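## Task

Take the black plate out of work nest N3 and place it in the yellow waste bin W1, which is loose on the bench. Every other item on the bench except the bins must finish where it began. The plate must be wholly inside W1 before release, and W1 must stand upright on the bench at the end. Nothing may count as done only because the robot is holding it. Finish with the gripper open and the arm moved away.

## Robot and tools

Robot: a single six-joint FANUC CRX-5iA arm with a Robotiq 2F-140 two-finger gripper. There is one camera, cam_wrist (616x616), mounted on the wrist. Its frame may be offset by up to about 51 mm and tilted or rolled by up to about 29 degrees from the nominal one.

Scene frame: the origin is on the table top directly under the arm base. +z is up, and +y is to the left when facing along +x. The base itself may sit slightly tilted. The state line reports end_effector_position in metres and end_effector_quat_wxyz in this frame. That position is the point between the closed finger pads. It can be somewhat wrong, especially at long reach. The fingers point along the gripper's +z axis and close along its y axis. The tips reach about 33 mm past that point when closed and 9 mm when fully open. While closing, the tips move about 24 mm further from the arm, so leave that much clearance over a surface.

execute_actions takes "actions", a list holding one item or none, and an optional "pictures" flag.
- An empty list only returns the current state, with pictures.
- {"rows": [...], "steps": n} is a move. n runs from 3 to 15 control steps of 1/30 s each, and 15 is used if n is left out. Each row drives one step, and the last row repeats to fill the remaining steps.
- {"steps": n} with no rows is a wait of up to 300 steps. It is counted from the previous result, and reply time is included.

Each row is one list of 9 numbers, each in [-1, 1], in this order: arm/dJ1 (waist), dJ2 (shoulder), dJ3 (elbow), dJ4 (forearm roll), dJ5 (wrist pitch), dJ6 (wrist roll), then gripper/position, gripper/force_limit and gripper/speed.

The six joint values are offsets, not poses. Each one is measured from the joint angles shown in the most recent result that lists them. Before any result in the scene has listed them, and for later calls within the same reply, they are measured from where the robot stands when the action starts. They are never measured from the previous row, and all-zero offsets pull the arm back to that reference. One unit equals 1.983 rad for J1 and J2, 2.38 rad for J3, and 2.975 rad for J4 to J6.

Joint ranges in rad: J1 -3.491 to 3.491, J2 -3.140 to 3.140, J3 -1.187 to 4.328, J4 -3.316 to 3.316, J5 -3.140 to 3.140, J6 -3.927 to 3.927. A call is refused if it pushes any joint more than 0.010 rad beyond its end, and a refused call sends nothing. Actual ends can differ by up to 0.010 rad. Targets past an end are clipped there and reported as "joint sent to its limit". That line may refer to an earlier action. If the line is missing, that does not prove the joint has room left.

The gripper values are absolute settings, not offsets.
- position: +1 is fully open (140 mm). The pads touch near -0.8. At -1 the fingers close until something stops them.
- force_limit: -1, 0 and +1 give roughly 14, 60 and 107 N on parts up to 40 mm wide.
- speed: -1, 0 and +1 give about 30, 140 and 250 mm/s.

Motion limits: top joint speeds are 2.62 rad/s (J1, J2), 3.14 rad/s (J3) and 3.93 rad/s (J4 to J6). Reaching top speed from rest takes 0.5 s, and all joints are slowed together. Each target is kept within a lead of the measured angle: 0.805 rad for J1 and J2, 0.966 for J3, 1.21 for J4 to J6. Targets are also scaled back if they would move the gripper more than 70 mm from its measured spot, so large moves need several calls.

Timing: the simulation keeps running while you reply. The arm keeps heading for the last target until it nearly stops or a step is HELD. Each result is taken 3 steps before its action ends, and those remaining steps run afterwards.

Result lines:
- Joint positions and Joint velocities, in column order, in rad and rad/s.
- object_status: 0 moving; 1 stopped while opening; 2 stopped on something while closing, which means a grasp; 3 reached the target or the pads met, though a thin item may still be held.
- position_measured is in counts, from 3 (open) to 230 (pads touching), and is not linear in mm.
- "joint command not followed" means the clearance check changed or blocked targets. Mounting blocks and posts count as part of the arm.
- HELD marks steps where your row was not applied, in whole or in part.
- MOTOR HOT warns that a motor is close to overheating. OVER-TEMPERATURE FAULT means the brakes are set until the motors cool. Holding a load heats the motors, even while idle.

Gripping: close with position -1 and confirm status 2. Stopped fingers stay put until the position number changes by at least 0.01, or until the object slips or gives way. To squeeze harder, raise force_limit and switch position between -1 and -0.98.

Faults: a contact torque at a joint's load limit (J1 to J3: 152 N m, J4 to J6: 38 N m, including the weight of a held part), or an outside force of 150 N anywhere on the arm, tool or load, stops the arm for 10 s. The arm goes limp against the contact and the rest of the call is dropped.

Things to avoid: dropping or knocking anything off the table, which ends the scene. Also avoid slams, hard pushes, slips and drops, tipping or shoving the loose bin W1, and disturbing other items on the bench. Occasional brief outside nudges may move loose items. Prefer smooth, low-effort motion.

Order of work: look, approach above the plate, descend, close, lift, carry over W1, lower, open, then retreat.

Other tools:
- zoom_image(camera "cam_wrist", region [x0, y0, x1, y1] in pixels from the top-left corner, at most 504x504) enlarges part of the latest image.
- read_manual(section "licences") returns licence text and does not move the robot.
Its result gives the next task. Replying without any tool call ends everything.

Each tool is called as name(argument=value, ...) on one line, values as JSON.

## Session

execute_actions(actions=[])

Scene clock: 0.00 s of 7200.00 s.
end_effector_position=(+0.8078, -0.3031, +0.2021) position_measured=3 object_status=3 end_effector_quat_wxyz=(-0.011, +0.906, +0.423, -0.006)
Joint positions: [-0.08   1.459  1.411  0.114 -1.415  2.622]
Joint velocities: [ 0.     0.    -0.001 -0.    -0.    -0.001]

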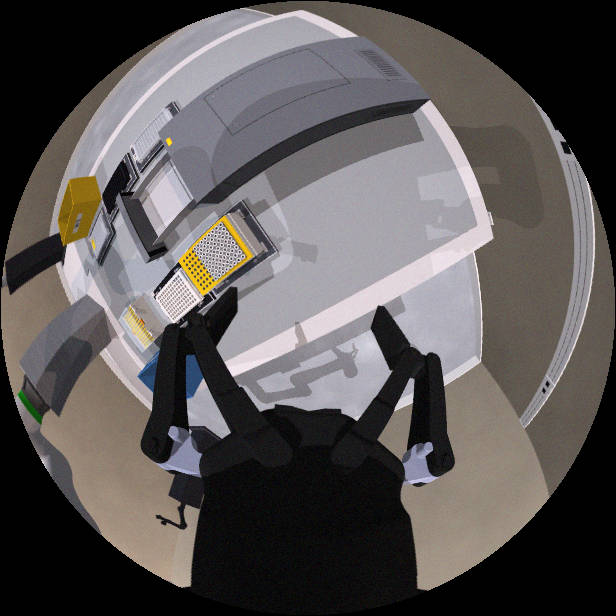

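execute_actions(actions=[{"rows":[[0.252,-0.383,-0.383,0,0.051,0,1,0,0]]}])

execute_actions(actions=[{"steps":45}], pictures=true)

Scene clock: 0.60 s of 7200.00 s.
end_effector_position=(+0.8335, -0.2019, +0.2771) position_measured=3 object_status=3 end_effector_quat_wxyz=(-0.013, +0.876, +0.482, +0.005)
Joint positions: [ 0.049  1.262  1.174  0.114 -1.376  2.622]
Joint velocities: [ 0.422 -0.641 -0.767 -0.001  0.128 -0.   ]
Steps of this call (steps 1 to 6: nothing new was sent; steps 7 to 18: the first 12 steps of this action). Readings (joint positions | what the end effector reports):
7: [-0.080 1.459 1.411 0.114 -1.415 2.622] | position_measured=3 object_status=3
8: [-0.079 1.457 1.408 0.114 -1.415 2.622] | position_measured=3 object_status=3
10: [-0.065 1.436 1.382 0.114 -1.411 2.622] | position_measured=3 object_status=3
14: [-0.007 1.348 1.277 0.114 -1.393 2.622] | position_measured=3 object_status=3
18: the state above

Scene clock: 2.10 s of 7200.00 s.
end_effector_position=(+0.7477, +0.0558, +0.4678) position_measured=3 object_status=3 end_effector_quat_wxyz=(-0.019, +0.769, +0.637, +0.036)
Joint positions: [ 0.419  0.699  0.499  0.114 -1.263  2.622]
Joint velocities: [-0.     0.    -0.    -0.001 -0.    -0.001]
Kept back: nothing.
Steps of this call (steps 1 to 3: the last 3 steps of your previous action; steps 4 to 45: the robot went on to your last target). Readings (joint positions | what the end effector reports):
1: [0.064 1.240 1.148 0.114 -1.372 2.622] | position_measured=3 object_status=3
2: [0.078 1.218 1.122 0.114 -1.367 2.622] | position_measured=3 object_status=3
4: [0.107 1.174 1.069 0.114 -1.358 2.622] | position_measured=3 object_status=3
8: [0.165 1.086 0.963 0.114 -1.341 2.622] | position_measured=3 object_status=3
45: the state above
The arm was judged still, so your last target was given up. Only a new action makes it travel on or press farther. Fingers that are still opening or closing keep moving.

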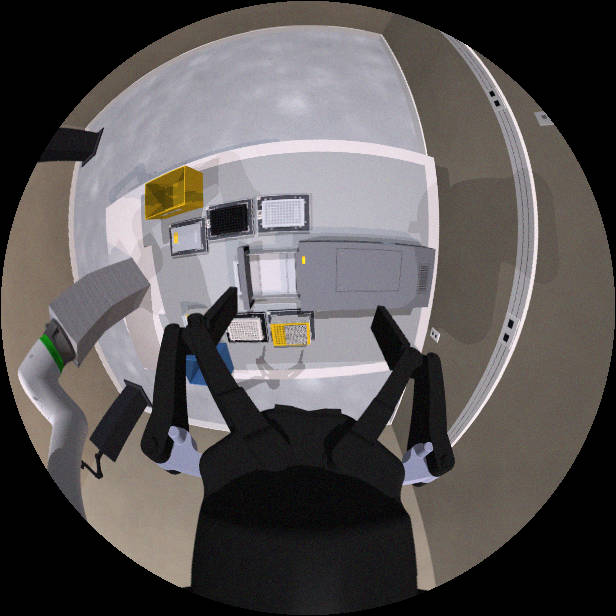

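execute_actions(actions=[{"rows":[[0.187,-0.105,-0.343,0,0.204,-0.587,1,0,0]]}])

execute_actions(actions=[{"steps":45}], pictures=true)

Scene clock: 2.73 s of 7200.00 s.
end_effector_position=(+0.6941, +0.1311, +0.4243) position_measured=3 object_status=3 end_effector_quat_wxyz=(-0.032, +0.846, +0.530, +0.041)
Joint positions: [ 0.529  0.638  0.258  0.114 -1.084  2.231]
Joint velocities: [ 0.362 -0.202 -0.794 -0.002  0.589 -1.504]
Steps of this call (steps 1 to 7: nothing new was sent; steps 8 to 19: the first 12 steps of this action). Readings (joint positions | what the end effector reports):
8: [0.419 0.699 0.499 0.114 -1.263 2.622] | position_measured=3 object_status=3
9: [0.421 0.698 0.496 0.114 -1.261 2.619] | position_measured=3 object_status=3
11: [0.430 0.693 0.475 0.114 -1.245 2.586] | position_measured=3 object_status=3
15: [0.479 0.666 0.368 0.114 -1.166 2.425] | position_measured=3 object_status=3
19: the state above

Scene clock: 4.23 s of 7200.00 s.
end_effector_position=(+0.5040, +0.2375, +0.3346) position_measured=3 object_status=3 end_effector_quat_wxyz=(-0.080, +0.996, +0.031, +0.014)
Joint positions: [ 0.79   0.491 -0.317  0.114 -0.656  0.876]
Joint velocities: [ 0.001 -0.     0.     0.001 -0.    -0.   ]
Kept back: nothing.
Steps of this call (steps 1 to 3: the last 3 steps of your previous action; steps 4 to 45: the robot went on to your last target). Readings (joint positions | what the end effector reports):
1: [0.541 0.631 0.231 0.114 -1.064 2.179] | position_measured=3 object_status=3
2: [0.553 0.624 0.204 0.114 -1.044 2.125] | position_measured=3 object_status=3
4: [0.577 0.611 0.153 0.114 -1.006 2.012] | position_measured=3 object_status=3
8: [0.622 0.585 0.052 0.114 -0.931 1.771] | position_measured=3 object_status=3
45: the state above
The arm was judged still, so your last target was given up. Only a new action makes it travel on or press farther. Fingers that are still opening or closing keep moving.

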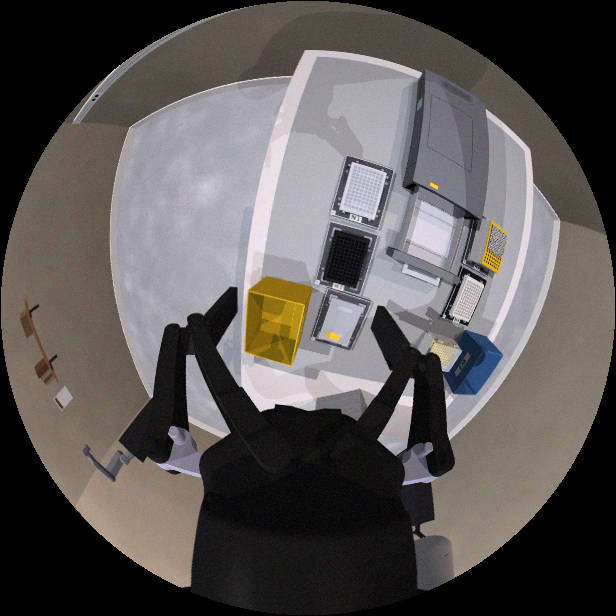

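execute_actions(actions=[{"rows":[[0,0,0,0.0565,-0.037,-0.114,1,0,0]]}])

execute_actions(actions=[{"steps":20}], pictures=true)

Scene clock: 4.77 s of 7200.00 s.
end_effector_position=(+0.5162, +0.1949, +0.3449) position_measured=3 object_status=3 end_effector_quat_wxyz=(-0.007, +0.997, -0.071, +0.014)
Joint positions: [ 0.79   0.491 -0.317  0.276 -0.762  0.55 ]
Joint velocities: [-0.     0.    -0.001  0.206 -0.136 -0.416]
Steps of this call (steps 1 to 4: nothing new was sent; steps 5 to 16: the first 12 steps of this action). Readings (joint positions | what the end effector reports):
5: [0.790 0.491 -0.317 0.114 -0.656 0.876] | position_measured=3 object_status=3
6: [0.790 0.491 -0.317 0.116 -0.657 0.872] | position_measured=3 object_status=3
8: [0.790 0.491 -0.317 0.132 -0.668 0.839] | position_measured=3 object_status=3
12: [0.790 0.491 -0.317 0.214 -0.722 0.675] | position_measured=3 object_status=3
16: the state above

Scene clock: 5.43 s of 7200.00 s.
end_effector_position=(+0.5168, +0.1932, +0.3455) position_measured=3 object_status=3 end_effector_quat_wxyz=(-0.004, +0.997, -0.076, +0.014)
Joint positions: [ 0.79   0.491 -0.317  0.282 -0.766  0.537]
Joint velocities: [-0.001 -0.    -0.    -0.    -0.    -0.001]
Kept back: nothing.
Steps of this call (steps 1 to 3: the last 3 steps of your previous action; steps 4 to 20: the robot went on to your last target). Readings (joint positions | what the end effector reports):
1: [0.790 0.491 -0.317 0.281 -0.766 0.540] | position_measured=3 object_status=3
2: [0.790 0.491 -0.317 0.282 -0.766 0.538] | position_measured=3 object_status=3
4: [0.790 0.491 -0.317 0.282 -0.766 0.537] | position_measured=3 object_status=3
8: [0.790 0.491 -0.317 0.282 -0.766 0.537] | position_measured=3 object_status=3
20: the state above

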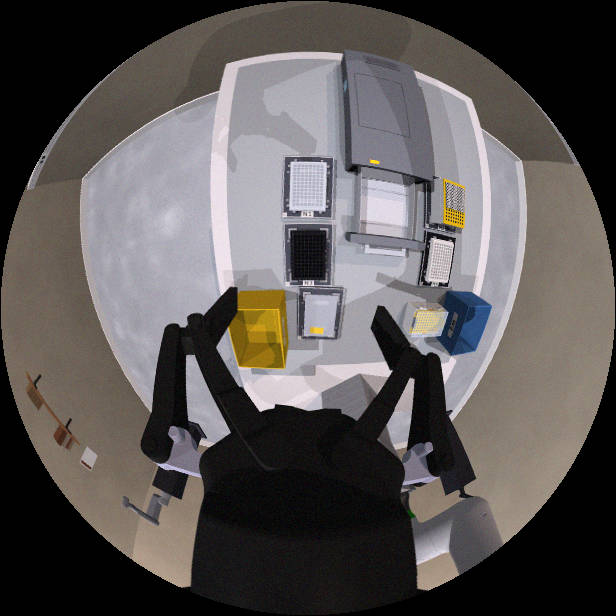

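execute_actions(actions=[{"rows":[[0,0.217,0.024,0.07,0.115,-0.08,1,0,0]]}])

execute_actions(actions=[{"steps":30}], pictures=true)

Scene clock: 5.97 s of 7200.00 s.
end_effector_position=(+0.5268, +0.2237, +0.2416) position_measured=3 object_status=3 end_effector_quat_wxyz=(+0.003, +0.997, -0.075, +0.020)
Joint positions: [ 0.79   0.726 -0.286  0.396 -0.58   0.407]
Joint velocities: [ 0.     0.785  0.104  0.377  0.622 -0.43 ]
Steps of this call (steps 1 to 4: the robot went on to your last target; steps 5 to 16: the first 12 steps of this action). Readings (joint positions | what the end effector reports):
5: [0.790 0.491 -0.317 0.282 -0.766 0.537] | position_measured=3 object_status=3
6: [0.790 0.493 -0.317 0.283 -0.766 0.536] | position_measured=3 object_status=3
8: [0.790 0.514 -0.314 0.294 -0.748 0.524] | position_measured=3 object_status=3
12: [0.790 0.618 -0.300 0.343 -0.666 0.467] | position_measured=3 object_status=3
16: the state above

Scene clock: 6.97 s of 7200.00 s.
end_effector_position=(+0.5111, +0.2477, +0.1486) position_measured=3 object_status=3 end_effector_quat_wxyz=(-0.001, +0.997, -0.071, +0.012)
Joint positions: [ 0.79   0.921 -0.26   0.49  -0.424  0.299]
Joint velocities: [-0.001  0.001  0.     0.     0.     0.001]
Kept back: nothing.
Steps of this call (steps 1 to 3: the last 3 steps of your previous action; steps 4 to 30: the robot went on to your last target). Readings (joint positions | what the end effector reports):
1: [0.790 0.752 -0.283 0.409 -0.559 0.392] | position_measured=3 object_status=3
2: [0.790 0.778 -0.279 0.421 -0.538 0.378] | position_measured=3 object_status=3
4: [0.790 0.831 -0.272 0.446 -0.496 0.349] | position_measured=3 object_status=3
8: [0.790 0.909 -0.262 0.484 -0.434 0.306] | position_measured=3 object_status=3
30: the state above
The arm was judged still, so your last target was given up. Only a new action makes it travel on or press farther. Fingers that are still opening or closing keep moving.

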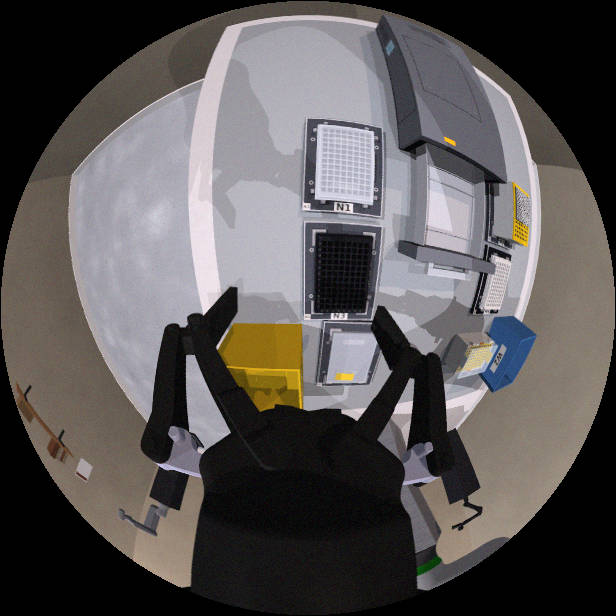

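execute_actions(actions=[{"rows":[[-0.073,0.078,0.015,0.02,0.038,0.028,1,0,0]]}])

execute_actions(actions=[{"steps":20}], pictures=true)

Scene clock: 7.43 s of 7200.00 s.
end_effector_position=(+0.5110, +0.1893, +0.0622) position_measured=3 object_status=3 end_effector_quat_wxyz=(-0.004, +0.998, -0.062, -0.011)
Joint positions: [ 0.647  1.075 -0.225  0.549 -0.313  0.381]
Joint velocities: [-0.063  0.067  0.017  0.026  0.05   0.037]
Steps of this call (steps 1 to 2: nothing new was sent; steps 3 to 14: the first 12 steps of this action). Readings (joint positions | what the end effector reports):
3: [0.790 0.921 -0.260 0.490 -0.424 0.299] | position_measured=3 object_status=3
4: [0.788 0.924 -0.260 0.491 -0.422 0.300] | position_measured=3 object_status=3
6: [0.769 0.945 -0.255 0.500 -0.407 0.312] | position_measured=3 object_status=3
10: [0.689 1.030 -0.235 0.532 -0.345 0.357] | position_measured=3 object_status=3
14: the state above

Scene clock: 8.10 s of 7200.00 s.
end_effector_position=(+0.5112, +0.1890, +0.0615) position_measured=3 object_status=3 end_effector_quat_wxyz=(-0.004, +0.998, -0.062, -0.011)
Joint positions: [ 0.646  1.076 -0.224  0.55  -0.311  0.382]
Joint velocities: [-0.     0.    -0.    -0.001 -0.    -0.002]
Kept back: nothing.
Steps of this call (steps 1 to 3: the last 3 steps of your previous action; steps 4 to 15: the robot went on to your last target; steps 16 to 20: nothing new was sent). Readings (joint positions | what the end effector reports):
1: [0.646 1.076 -0.225 0.550 -0.312 0.382] | position_measured=3 object_status=3
2: [0.646 1.076 -0.224 0.550 -0.311 0.382] | position_measured=3 object_status=3
4: [0.646 1.076 -0.224 0.550 -0.311 0.382] | position_measured=3 object_status=3
8: [0.646 1.076 -0.224 0.550 -0.311 0.382] | position_measured=3 object_status=3
20: the state above
The arm was judged still, so your last target was given up. Only a new action makes it travel on or press farther. Fingers that are still opening or closing keep moving.

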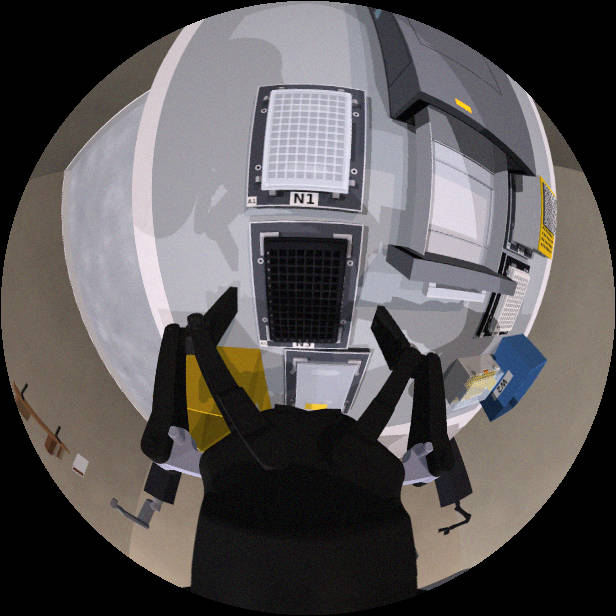

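execute_actions(actions=[{"rows":[[-0.008,0.03,0.021,0,0.015,0.045,0.6,0,0]]}])

execute_actions(actions=[{"steps":15}], pictures=true)

Scene clock: 8.70 s of 7200.00 s.
end_effector_position=(+0.5218, +0.1994, +0.0370) position_measured=53 object_status=0 end_effector_quat_wxyz=(-0.021, +1.000, -0.002, -0.005)
Joint positions: [ 0.63   1.135 -0.174  0.55  -0.267  0.516]
Joint velocities: [ 0.001 -0.     0.001  0.     0.     0.002]
Steps of this call (steps 1 to 6: nothing new was sent; steps 7 to 18: the first 12 steps of this action). Readings (joint positions | what the end effector reports):
7: [0.646 1.076 -0.224 0.550 -0.311 0.382] | position_measured=3 object_status=0
8: [0.645 1.077 -0.223 0.550 -0.310 0.386] | position_measured=5 object_status=0
10: [0.641 1.091 -0.211 0.550 -0.299 0.418] | position_measured=21 object_status=0
14: [0.630 1.133 -0.177 0.550 -0.269 0.509] | position_measured=50 object_status=0
18: the state above

Scene clock: 9.20 s of 7200.00 s.
end_effector_position=(+0.5219, +0.1995, +0.0370) position_measured=53 object_status=3 end_effector_quat_wxyz=(-0.021, +1.000, -0.002, -0.005)
Joint positions: [ 0.63   1.135 -0.174  0.55  -0.267  0.516]
Joint velocities: [-0.001  0.     0.001  0.    -0.001 -0.   ]
Kept back: nothing.
Steps of this call (steps 1 to 3: the last 3 steps of your previous action; steps 4 to 15: the robot went on to your last target). Readings (joint positions | what the end effector reports):
1: [0.630 1.135 -0.174 0.550 -0.267 0.516] | position_measured=53 object_status=0
2: [0.630 1.135 -0.174 0.550 -0.267 0.516] | position_measured=53 object_status=3
4: [0.630 1.135 -0.174 0.550 -0.267 0.516] | position_measured=53 object_status=3
8: [0.630 1.135 -0.174 0.550 -0.267 0.516] | position_measured=53 object_status=3
15: the state above
The arm was judged still, so your last target was given up. Only a new action makes it travel on or press farther. Fingers that are still opening or closing keep moving.

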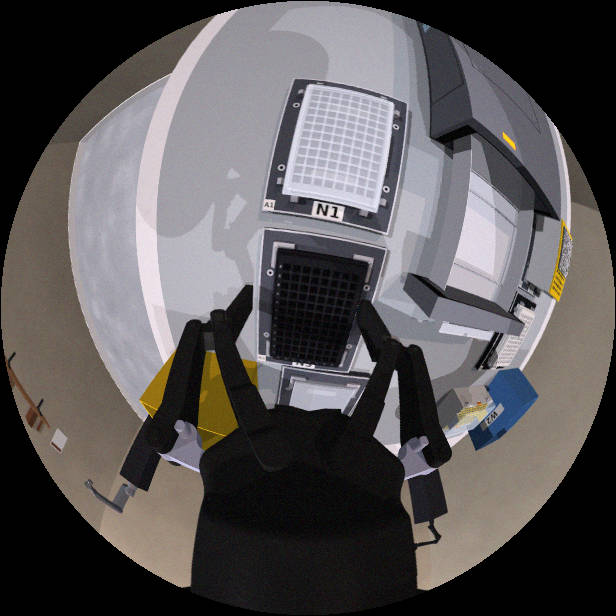

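execute_actions(actions=[{"rows":[[-0.003,0,0,0,-0.011,0,0.6,0,0]],"steps":12}])

execute_actions(actions=[{"rows":[[0,0,0,0,0,0,-1,0,-0.5]]}])

execute_actions(actions=[{"steps":15}], pictures=true)

Scene clock: 9.57 s of 7200.00 s.
end_effector_position=(+0.5169, +0.1862, +0.0362) position_measured=53 object_status=3 end_effector_quat_wxyz=(-0.007, +1.000, -0.005, -0.013)
Joint positions: [ 0.624  1.135 -0.174  0.55  -0.299  0.516]
Joint velocities: [-0.    -0.    -0.001 -0.001 -0.004 -0.   ]
Steps of this call (steps 1 to 2: nothing new was sent; steps 3 to 11: the first 9 steps of this action). Readings (joint positions | what the end effector reports):
3: [0.630 1.135 -0.174 0.550 -0.267 0.516] | position_measured=53 object_status=3
4: [0.629 1.135 -0.174 0.550 -0.269 0.516] | position_measured=53 object_status=3
6: [0.625 1.135 -0.174 0.550 -0.290 0.516] | position_measured=53 object_status=3
10: [0.624 1.135 -0.174 0.550 -0.299 0.516] | position_measured=53 object_status=3
11: the state above

Scene clock: 10.07 s of 7200.00 s.
end_effector_position=(+0.5169, +0.1856, +0.0364) position_measured=77 object_status=2 end_effector_quat_wxyz=(-0.006, +1.000, -0.005, -0.013)
Joint positions: [ 0.623  1.135 -0.174  0.55  -0.3    0.516]
Joint velocities: [-0.     0.    -0.     0.     0.006 -0.   ]
Steps of this call (steps 1 to 3: the last 3 steps of your previous action; steps 4 to 15: the first 12 steps of this action, its rows measured from where the robot was after step 3). Readings (joint positions | what the end effector reports):
3: [0.624 1.135 -0.174 0.550 -0.299 0.516] | position_measured=53 object_status=3
4: [0.624 1.135 -0.174 0.550 -0.299 0.516] | position_measured=53 object_status=0
5: [0.624 1.135 -0.174 0.550 -0.299 0.516] | position_measured=55 object_status=0
7: [0.624 1.135 -0.174 0.550 -0.300 0.516] | position_measured=64 object_status=0
11: [0.623 1.135 -0.174 0.550 -0.301 0.516] | position_measured=77 object_status=0
15: the state above

Scene clock: 20.50 s of 7200.00 s.
end_effector_position=(+0.5185, +0.1908, +0.0408) position_measured=104 object_status=2 end_effector_quat_wxyz=(-0.006, +1.000, -0.001, -0.011)
Joint positions: [ 0.633  1.128 -0.175  0.55  -0.305  0.516]
Joint velocities: [-0.     0.    -0.    -0.001 -0.     0.001]
FORCE FAULT: contact force on the arm reached its limit, and the arm stopped for 10 seconds. The contact can be on any part of the arm, not only on its tool. The arm's remaining commands of this call were not run. The arm holds still and accepts commands again. Move the arm away from the contact; if what it grips holds it there, let go first. Pushing or pulling that hard again can fault the arm again.
Kept back: nothing.
The stop began at step 13 of this call (marked STOPPED below). From that step on the arm followed nothing that you had sent. Nothing is kept back now, and the robot has no last target.
Steps of this call (steps 1 to 3: the last 3 steps of your previous action; steps 4 to 12: the robot went on to your last target; steps 13 to 313: the stop). Readings (joint positions | what the end effector reports):
1: [0.623 1.135 -0.174 0.550 -0.300 0.516] | position_measured=77 object_status=2
2: [0.623 1.135 -0.174 0.550 -0.300 0.516] | position_measured=77 object_status=2
4: [0.623 1.135 -0.174 0.550 -0.300 0.516] | position_measured=77 object_status=2
8: [0.624 1.135 -0.174 0.550 -0.300 0.516] | position_measured=77 object_status=2
13: [0.623 1.134 -0.175 0.550 -0.304 0.516] | position_measured=77 object_status=2 STOPPED
313: the state above

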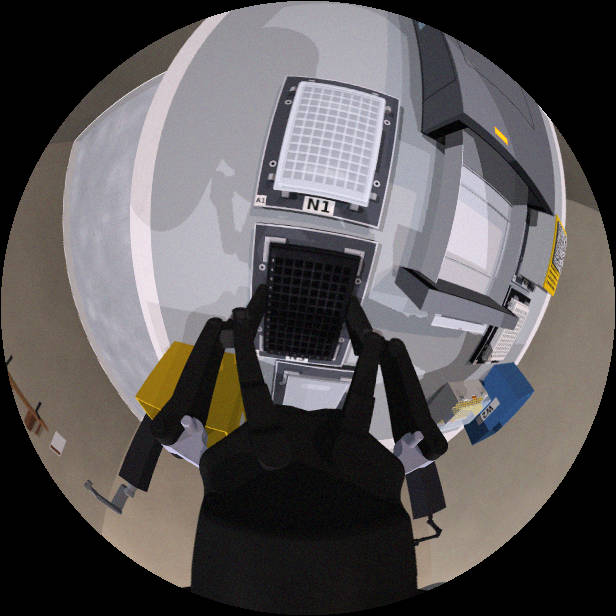

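execute_actions(actions=[{"rows":[[0,-0.05,-0.029,0,0,0,-1,0,-0.5]]}])

execute_actions(actions=[{"rows":[[0.03,-0.152,-0.017,-0.052,-0.092,0,-1,0,-0.5]]}])

execute_actions(actions=[{"steps":20}], pictures=true)

Scene clock: 20.97 s of 7200.00 s.
end_effector_position=(+0.5257, +0.1864, +0.0817) position_measured=105 object_status=2 end_effector_quat_wxyz=(-0.014, +1.000, -0.003, +0.002)
Joint positions: [ 0.633  1.029 -0.243  0.55  -0.305  0.516]
Joint velocities: [-0.    -0.     0.     0.001  0.    -0.001]
Steps of this call (steps 1 to 2: nothing new was sent; steps 3 to 14: the first 12 steps of this action). Readings (joint positions | what the end effector reports):
3: [0.633 1.128 -0.175 0.550 -0.305 0.516] | position_measured=104 object_status=2
4: [0.633 1.126 -0.176 0.550 -0.305 0.516] | position_measured=104 object_status=2
6: [0.633 1.105 -0.191 0.550 -0.305 0.516] | position_measured=105 object_status=2
10: [0.633 1.037 -0.238 0.550 -0.305 0.516] | position_measured=105 object_status=2
14: the state above

Scene clock: 21.47 s of 7200.00 s.
end_effector_position=(+0.5445, +0.1742, +0.1946) position_measured=105 object_status=2 end_effector_quat_wxyz=(+0.007, +0.998, -0.053, +0.013)
Joint positions: [ 0.678  0.803 -0.274  0.434 -0.51   0.516]
Joint velocities: [ 0.145 -0.736 -0.097 -0.372 -0.662 -0.001]
Steps of this call (steps 1 to 3: the last 3 steps of your previous action; steps 4 to 15: the first 12 steps of this action, its rows measured from where the robot was after step 3). Readings (joint positions | what the end effector reports):
3: [0.633 1.029 -0.244 0.550 -0.305 0.516] | position_measured=105 object_status=2
4: [0.633 1.029 -0.244 0.550 -0.305 0.516] | position_measured=105 object_status=2
5: [0.633 1.027 -0.244 0.549 -0.307 0.516] | position_measured=105 object_status=2
7: [0.638 1.006 -0.247 0.538 -0.327 0.516] | position_measured=105 object_status=2
11: [0.657 0.906 -0.260 0.487 -0.417 0.516] | position_measured=105 object_status=2
15: the state above

Scene clock: 22.13 s of 7200.00 s.
end_effector_position=(+0.5430, +0.1706, +0.2312) position_measured=105 object_status=2 end_effector_quat_wxyz=(+0.010, +0.997, -0.069, +0.013)
Joint positions: [ 0.692  0.728 -0.284  0.395 -0.579  0.516]
Joint velocities: [ 0.    -0.     0.    -0.001  0.     0.   ]
Kept back: nothing.
Steps of this call (steps 1 to 3: the last 3 steps of your previous action; steps 4 to 20: the robot went on to your last target). Readings (joint positions | what the end effector reports):
1: [0.682 0.780 -0.277 0.422 -0.532 0.516] | position_measured=105 object_status=2
2: [0.686 0.760 -0.280 0.412 -0.550 0.516] | position_measured=105 object_status=2
4: [0.691 0.734 -0.283 0.399 -0.573 0.516] | position_measured=105 object_status=2
8: [0.692 0.728 -0.284 0.395 -0.579 0.516] | position_measured=105 object_status=2
20: the state above

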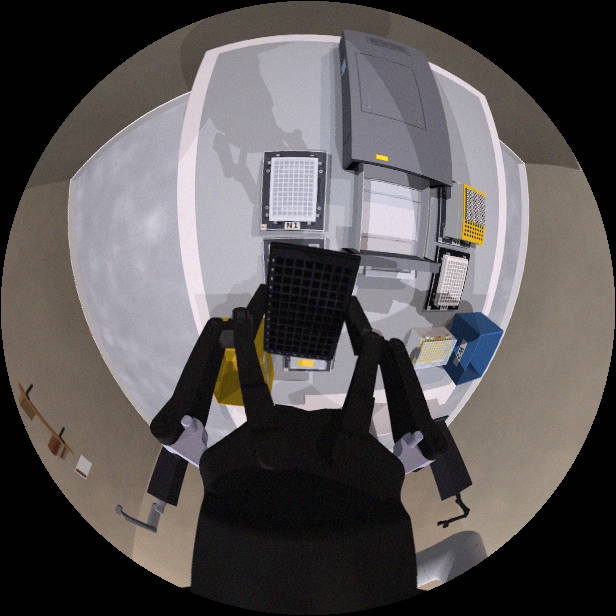

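execute_actions(actions=[{"rows":[[0.219,-0.056,-0.108,0.069,0.027,-0.173,-1,0,-0.5]]}])

execute_actions(actions=[{"steps":30}], pictures=true)

Scene clock: 22.70 s of 7200.00 s.
end_effector_position=(+0.4764, +0.2600, +0.2561) position_measured=105 object_status=2 end_effector_quat_wxyz=(+0.011, +0.998, -0.038, +0.038)
Joint positions: [ 0.921  0.669 -0.419  0.503 -0.537  0.246]
Joint velocities: [ 0.777 -0.198 -0.457  0.364  0.144 -0.914]
Steps of this call (steps 1 to 5: the robot went on to your last target; steps 6 to 17: the first 12 steps of this action). Readings (joint positions | what the end effector reports):
6: [0.693 0.728 -0.284 0.395 -0.579 0.516] | position_measured=105 object_status=2
7: [0.695 0.727 -0.285 0.396 -0.579 0.513] | position_measured=105 object_status=2
9: [0.716 0.722 -0.298 0.406 -0.575 0.488] | position_measured=105 object_status=2
13: [0.816 0.696 -0.357 0.453 -0.556 0.370] | position_measured=105 object_status=2
17: the state above

Scene clock: 23.70 s of 7200.00 s.
end_effector_position=(+0.4025, +0.3235, +0.2762) position_measured=105 object_status=2 end_effector_quat_wxyz=(+0.002, +0.998, -0.009, +0.061)
Joint positions: [ 1.127  0.617 -0.541  0.6   -0.499  0.002]
Joint velocities: [ 0.001 -0.     0.    -0.001 -0.    -0.   ]
Kept back: nothing.
Steps of this call (steps 1 to 3: the last 3 steps of your previous action; steps 4 to 30: the robot went on to your last target). Readings (joint positions | what the end effector reports):
1: [0.947 0.663 -0.435 0.515 -0.532 0.214] | position_measured=105 object_status=2
2: [0.974 0.656 -0.450 0.528 -0.527 0.183] | position_measured=105 object_status=2
4: [1.027 0.642 -0.482 0.553 -0.517 0.120] | position_measured=105 object_status=2
8: [1.111 0.621 -0.531 0.593 -0.502 0.021] | position_measured=105 object_status=2
30: the state above
The arm was judged still, so your last target was given up. Only a new action makes it travel on or press farther. Fingers that are still opening or closing keep moving.

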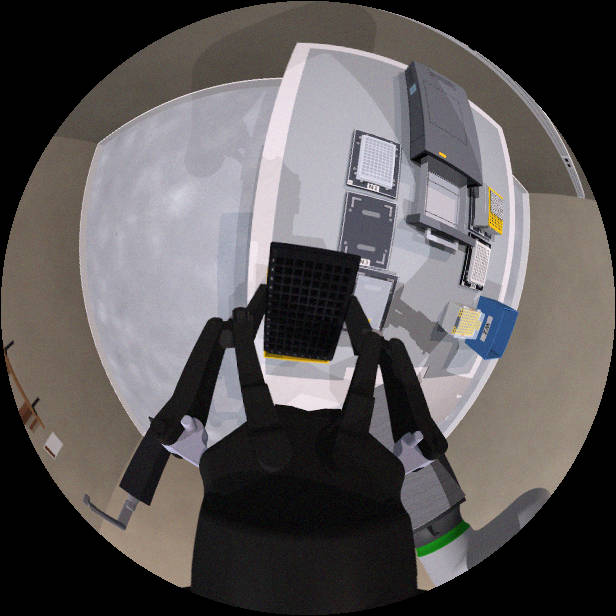

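execute_actions(actions=[{"rows":[[0,0.135,0.03,-0.012,0.054,0.01,-1,0,-0.5]]}])

execute_actions(actions=[{"steps":25}], pictures=true)

Scene clock: 24.20 s of 7200.00 s.
end_effector_position=(+0.3612, +0.3380, +0.1778) position_measured=105 object_status=2 end_effector_quat_wxyz=(+0.004, +1.000, +0.009, +0.013)
Joint positions: [ 1.127  0.843 -0.481  0.57  -0.363  0.027]
Joint velocities: [-0.001  0.593  0.156 -0.078  0.351  0.067]
Steps of this call (steps 1 to 3: nothing new was sent; steps 4 to 15: the first 12 steps of this action). Readings (joint positions | what the end effector reports):
4: [1.127 0.617 -0.541 0.600 -0.498 0.002] | position_measured=105 object_status=2
5: [1.127 0.619 -0.541 0.600 -0.497 0.002] | position_measured=105 object_status=2
7: [1.127 0.640 -0.535 0.598 -0.484 0.004] | position_measured=105 object_status=2
11: [1.127 0.742 -0.508 0.584 -0.423 0.015] | position_measured=105 object_status=2
15: the state above

Scene clock: 25.03 s of 7200.00 s.
end_effector_position=(+0.3526, +0.3388, +0.1598) position_measured=105 object_status=2 end_effector_quat_wxyz=(+0.004, +1.000, +0.011, +0.004)
Joint positions: [ 1.127  0.885 -0.47   0.565 -0.338  0.031]
Joint velocities: [ 0.    -0.001  0.001  0.    -0.     0.   ]
Kept back: nothing.
Steps of this call (steps 1 to 3: the last 3 steps of your previous action; steps 4 to 25: the robot went on to your last target). Readings (joint positions | what the end effector reports):
1: [1.127 0.861 -0.476 0.568 -0.352 0.029] | position_measured=105 object_status=2
2: [1.127 0.874 -0.473 0.566 -0.344 0.030] | position_measured=105 object_status=2
4: [1.127 0.884 -0.470 0.565 -0.338 0.031] | position_measured=105 object_status=2
8: [1.127 0.884 -0.470 0.565 -0.338 0.031] | position_measured=105 object_status=2
25: the state above

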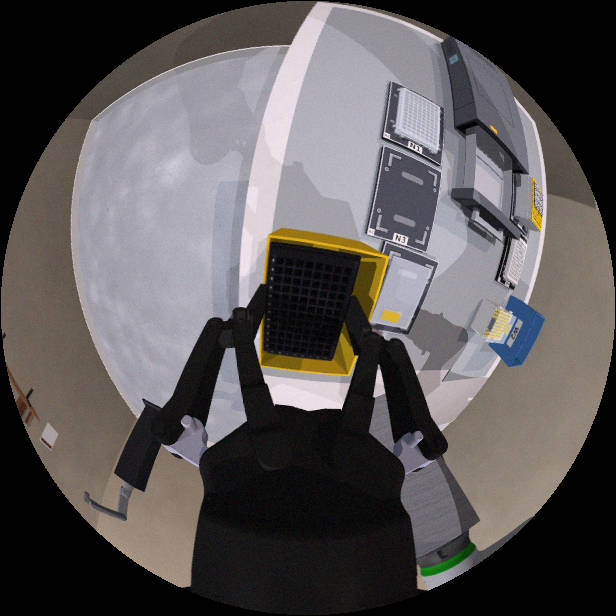

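execute_actions(actions=[{"rows":[[-0.018,0,-0.005,0,0,-0.015,-1,0,-0.5]]}], pictures=true)

Scene clock: 25.50 s of 7200.00 s.
end_effector_position=(+0.3575, +0.3180, +0.1546) position_measured=105 object_status=2 end_effector_quat_wxyz=(+0.011, +1.000, -0.028, -0.001)
Joint positions: [ 1.091  0.885 -0.482  0.565 -0.338 -0.013]
Joint velocities: [-0.001  0.    -0.001 -0.     0.     0.001]
Steps of this call (steps 1 to 2: the robot went on to your last target; steps 3 to 14: the first 12 steps of this action). Readings (joint positions | what the end effector reports):
3: [1.127 0.885 -0.470 0.565 -0.338 0.031] | position_measured=105 object_status=2
4: [1.125 0.885 -0.470 0.565 -0.338 0.029] | position_measured=105 object_status=2
6: [1.106 0.885 -0.476 0.565 -0.338 0.005] | position_measured=105 object_status=2
10: [1.091 0.885 -0.481 0.565 -0.338 -0.013] | position_measured=105 object_status=2
14: the state above

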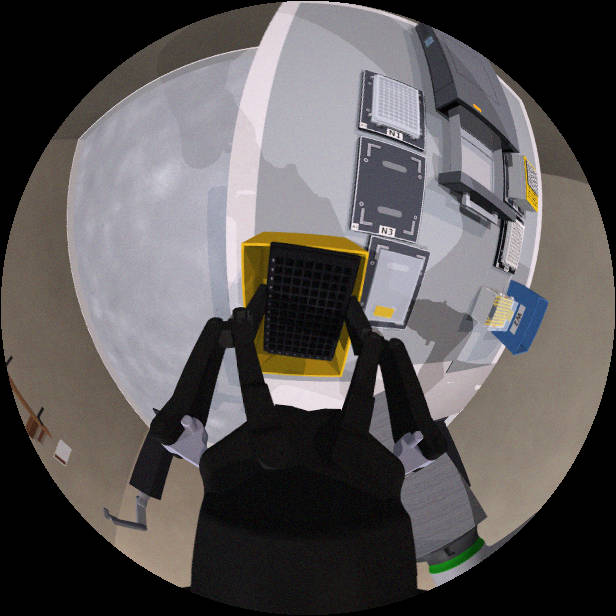

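execute_actions(actions=[{"rows":[[0,0.066,0.032,0,0.017,0.007,-1,0,-0.5]]}], pictures=true)

Scene clock: 26.00 s of 7200.00 s.
end_effector_position=(+0.3470, +0.3345, +0.1046) position_measured=105 object_status=2 end_effector_quat_wxyz=(+0.008, +1.000, -0.013, -0.015)
Joint positions: [ 1.091  1.015 -0.406  0.565 -0.287  0.007]
Joint velocities: [-0.001  0.     0.003 -0.001  0.002 -0.001]
Steps of this call (steps 1 to 3: the last 3 steps of your previous action; steps 4 to 15: the first 12 steps of this action). Readings (joint positions | what the end effector reports):
4: [1.091 0.885 -0.482 0.565 -0.338 -0.013] | position_measured=105 object_status=2
5: [1.091 0.887 -0.480 0.565 -0.337 -0.013] | position_measured=105 object_status=2
7: [1.091 0.908 -0.468 0.565 -0.329 -0.010] | position_measured=105 object_status=2
11: [1.091 0.994 -0.418 0.565 -0.296 0.004] | position_measured=105 object_status=2
15: the state above

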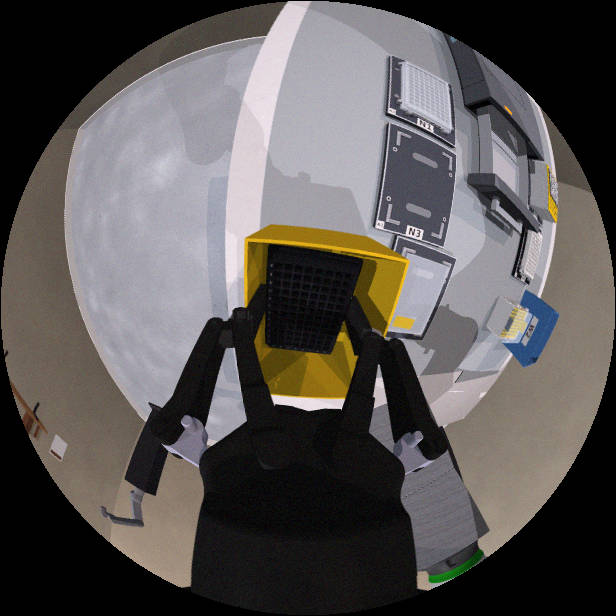

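execute_actions(actions=[{"rows":[[-0.01,0.025,0.01,0,0,0,-1,0,-0.5]],"steps":12}])

execute_actions(actions=[{"rows":[[0,0,0,0,0,0,0.35,0,-0.5]],"steps":12}])

execute_actions(actions=[{"rows":[[0,-0.16,-0.07,0,-0.04,0,0.35,0,-0.5]]}])

execute_actions(actions=[{"steps":15}], pictures=true)

Scene clock: 26.40 s of 7200.00 s.
end_effector_position=(+0.3449, +0.3222, +0.0829) position_measured=105 object_status=2 end_effector_quat_wxyz=(+0.020, +0.999, -0.020, -0.024)
Joint positions: [ 1.071  1.065 -0.382  0.565 -0.287  0.008]
Joint velocities: [-0.001  0.001  0.002  0.001 -0.     0.   ]
Steps of this call (steps 1 to 3: the last 3 steps of your previous action; steps 4 to 12: the first 9 steps of this action). Readings (joint positions | what the end effector reports):
4: [1.091 1.015 -0.405 0.565 -0.287 0.008] | position_measured=105 object_status=2
5: [1.090 1.018 -0.404 0.565 -0.287 0.008] | position_measured=105 object_status=2
7: [1.082 1.038 -0.394 0.565 -0.287 0.008] | position_measured=105 object_status=2
11: [1.071 1.065 -0.382 0.565 -0.287 0.008] | position_measured=105 object_status=2
12: the state above

Scene clock: 26.80 s of 7200.00 s.
end_effector_position=(+0.3449, +0.3222, +0.0828) position_measured=93 object_status=0 end_effector_quat_wxyz=(+0.020, +0.999, -0.020, -0.024)
Joint positions: [ 1.071  1.065 -0.382  0.565 -0.287  0.008]
Joint velocities: [ 0.     0.    -0.     0.     0.    -0.001]
Steps of this call (steps 1 to 3: the last 3 steps of your previous action; steps 4 to 12: the first 9 steps of this action, its rows measured from where the robot was after step 3). Readings (joint positions | what the end effector reports):
3: [1.071 1.065 -0.382 0.565 -0.287 0.008] | position_measured=105 object_status=2
4: [1.071 1.065 -0.382 0.565 -0.287 0.008] | position_measured=105 object_status=0
5: [1.071 1.065 -0.382 0.565 -0.287 0.008] | position_measured=105 object_status=0
7: [1.071 1.065 -0.382 0.565 -0.287 0.008] | position_measured=95 object_status=0
11: [1.071 1.065 -0.382 0.565 -0.287 0.008] | position_measured=93 object_status=0
12: the state above

Scene clock: 27.30 s of 7200.00 s.
end_effector_position=(+0.3701, +0.2994, +0.1796) position_measured=93 object_status=1 end_effector_quat_wxyz=(+0.017, +0.999, -0.030, +0.006)
Joint positions: [ 1.071  0.816 -0.512  0.565 -0.38   0.008]
Joint velocities: [ 0.    -0.761 -0.396  0.002 -0.283 -0.001]
Steps of this call (steps 1 to 3: the last 3 steps of your previous action; steps 4 to 15: the first 12 steps of this action, its rows measured from where the robot was after step 3). Readings (joint positions | what the end effector reports):
3: [1.071 1.065 -0.382 0.565 -0.287 0.008] | position_measured=93 object_status=0
4: [1.071 1.065 -0.382 0.565 -0.287 0.008] | position_measured=93 object_status=0
5: [1.071 1.063 -0.383 0.565 -0.287 0.008] | position_measured=93 object_status=1
7: [1.071 1.042 -0.394 0.565 -0.296 0.008] | position_measured=93 object_status=1
11: [1.071 0.934 -0.451 0.565 -0.336 0.008] | position_measured=93 object_status=1
15: the state above

Scene clock: 27.80 s of 7200.00 s.
end_effector_position=(+0.3745, +0.2902, +0.2044) position_measured=93 object_status=1 end_effector_quat_wxyz=(+0.017, +0.999, -0.033, +0.014)
Joint positions: [ 1.071  0.748 -0.548  0.565 -0.406  0.008]
Joint velocities: [ 0. -0.  0. -0.  0. -0.]
Kept back: nothing.
Steps of this call (steps 1 to 3: the last 3 steps of your previous action; steps 4 to 15: the robot went on to your last target). Readings (joint positions | what the end effector reports):
1: [1.071 0.793 -0.525 0.565 -0.389 0.008] | position_measured=93 object_status=1
2: [1.071 0.774 -0.534 0.565 -0.396 0.008] | position_measured=93 object_status=1
4: [1.071 0.752 -0.546 0.565 -0.404 0.008] | position_measured=93 object_status=1
8: [1.071 0.748 -0.548 0.565 -0.406 0.008] | position_measured=93 object_status=1
15: the state above

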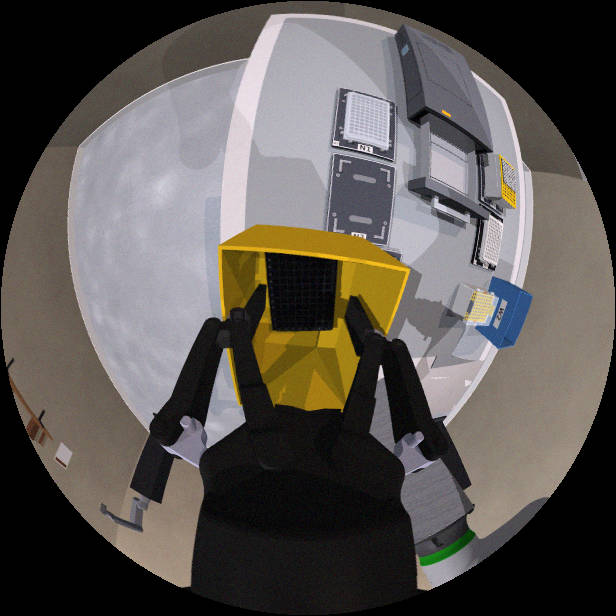

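Lifted the bin; put it back.

execute_actions(actions=[{"rows":[[0,0.157,0.069,0,0.04,0,0.35,0,-0.5]]}])

execute_actions(actions=[{"steps":12}])

execute_actions(actions=[{"rows":[[0,0,0,0,0,0,0.05,0,-0.5]]}])

execute_actions(actions=[{"rows":[[0,-0.16,-0.07,0,-0.04,0,0.05,0,-0.5]]}])

execute_actions(actions=[{"steps":15}], pictures=true)

Scene clock: 28.27 s of 7200.00 s.
end_effector_position=(+0.3539, +0.3183, +0.1117) position_measured=93 object_status=1 end_effector_quat_wxyz=(+0.018, +0.999, -0.023, -0.015)
Joint positions: [ 1.071  0.993 -0.419  0.565 -0.312  0.008]
Joint velocities: [-0.     0.742  0.387  0.001  0.281  0.   ]
Steps of this call (steps 1 to 2: the robot went on to your last target; steps 3 to 14: the first 12 steps of this action). Readings (joint positions | what the end effector reports):
3: [1.071 0.748 -0.548 0.565 -0.406 0.008] | position_measured=93 object_status=1
4: [1.071 0.749 -0.547 0.565 -0.406 0.008] | position_measured=93 object_status=1
6: [1.071 0.770 -0.536 0.565 -0.398 0.008] | position_measured=93 object_status=1
10: [1.071 0.877 -0.480 0.565 -0.357 0.008] | position_measured=93 object_status=1
14: the state above

Scene clock: 28.67 s of 7200.00 s.
end_effector_position=(+0.3461, +0.3231, +0.0853) position_measured=93 object_status=1 end_effector_quat_wxyz=(+0.018, +0.999, -0.021, -0.023)
Joint positions: [ 1.071  1.059 -0.384  0.565 -0.287  0.008]
Joint velocities: [0.    0.001 0.001 0.    0.    0.   ]
Kept back: nothing.
Steps of this call (steps 1 to 3: the last 3 steps of your previous action; steps 4 to 12: the robot went on to your last target). Readings (joint positions | what the end effector reports):
1: [1.071 1.016 -0.407 0.565 -0.304 0.008] | position_measured=93 object_status=1
2: [1.071 1.035 -0.397 0.565 -0.296 0.008] | position_measured=93 object_status=1
4: [1.071 1.056 -0.386 0.565 -0.288 0.008] | position_measured=93 object_status=1
8: [1.071 1.059 -0.384 0.565 -0.287 0.008] | position_measured=93 object_status=1
12: the state above

Scene clock: 29.07 s of 7200.00 s.
end_effector_position=(+0.3461, +0.3231, +0.0853) position_measured=123 object_status=0 end_effector_quat_wxyz=(+0.018, +0.999, -0.021, -0.023)
Joint positions: [ 1.071  1.059 -0.384  0.565 -0.287  0.008]
Joint velocities: [ 0.001 -0.     0.     0.001 -0.    -0.001]
Steps of this call (steps 1 to 12: the first 12 steps of this action). Readings (joint positions | what the end effector reports):
1: [1.071 1.059 -0.384 0.565 -0.287 0.008] | position_measured=93 object_status=0
2: [1.071 1.059 -0.384 0.565 -0.287 0.008] | position_measured=93 object_status=0
4: [1.071 1.059 -0.384 0.565 -0.287 0.008] | position_measured=104 object_status=0
8: [1.071 1.059 -0.384 0.565 -0.287 0.008] | position_measured=122 object_status=0
12: the state above

Scene clock: 29.57 s of 7200.00 s.
end_effector_position=(+0.3710, +0.2999, +0.1819) position_measured=123 object_status=3 end_effector_quat_wxyz=(+0.016, +0.999, -0.031, +0.007)
Joint positions: [ 1.071  0.81  -0.515  0.565 -0.38   0.008]
Joint velocities: [ 0.001 -0.761 -0.397  0.    -0.284  0.001]
Steps of this call (steps 1 to 3: the last 3 steps of your previous action; steps 4 to 15: the first 12 steps of this action, its rows measured from where the robot was after step 3). Readings (joint positions | what the end effector reports):
3: [1.071 1.059 -0.384 0.565 -0.287 0.008] | position_measured=123 object_status=3
4: [1.071 1.059 -0.384 0.565 -0.287 0.008] | position_measured=123 object_status=3
5: [1.071 1.057 -0.385 0.565 -0.287 0.008] | position_measured=123 object_status=3
7: [1.071 1.036 -0.397 0.565 -0.295 0.008] | position_measured=123 object_status=3
11: [1.071 0.928 -0.453 0.565 -0.336 0.008] | position_measured=123 object_status=3
15: the state above

Scene clock: 30.07 s of 7200.00 s.
end_effector_position=(+0.3753, +0.2905, +0.2067) position_measured=123 object_status=3 end_effector_quat_wxyz=(+0.015, +0.999, -0.034, +0.015)
Joint positions: [ 1.071  0.742 -0.551  0.565 -0.406  0.008]
Joint velocities: [ 0.001 -0.     0.001 -0.002 -0.    -0.001]
Kept back: nothing.
Steps of this call (steps 1 to 3: the last 3 steps of your previous action; steps 4 to 15: the robot went on to your last target). Readings (joint positions | what the end effector reports):
1: [1.071 0.787 -0.527 0.565 -0.389 0.008] | position_measured=123 object_status=3
2: [1.071 0.768 -0.537 0.565 -0.396 0.008] | position_measured=123 object_status=3
4: [1.071 0.746 -0.548 0.565 -0.404 0.008] | position_measured=123 object_status=3
8: [1.071 0.742 -0.551 0.565 -0.406 0.008] | position_measured=123 object_status=3
15: the state above

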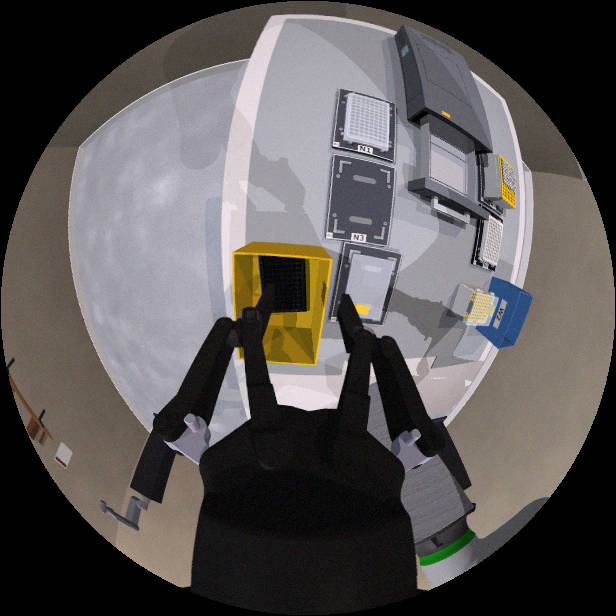

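finished_scene(scene=1)

The scene is finished: the task was done.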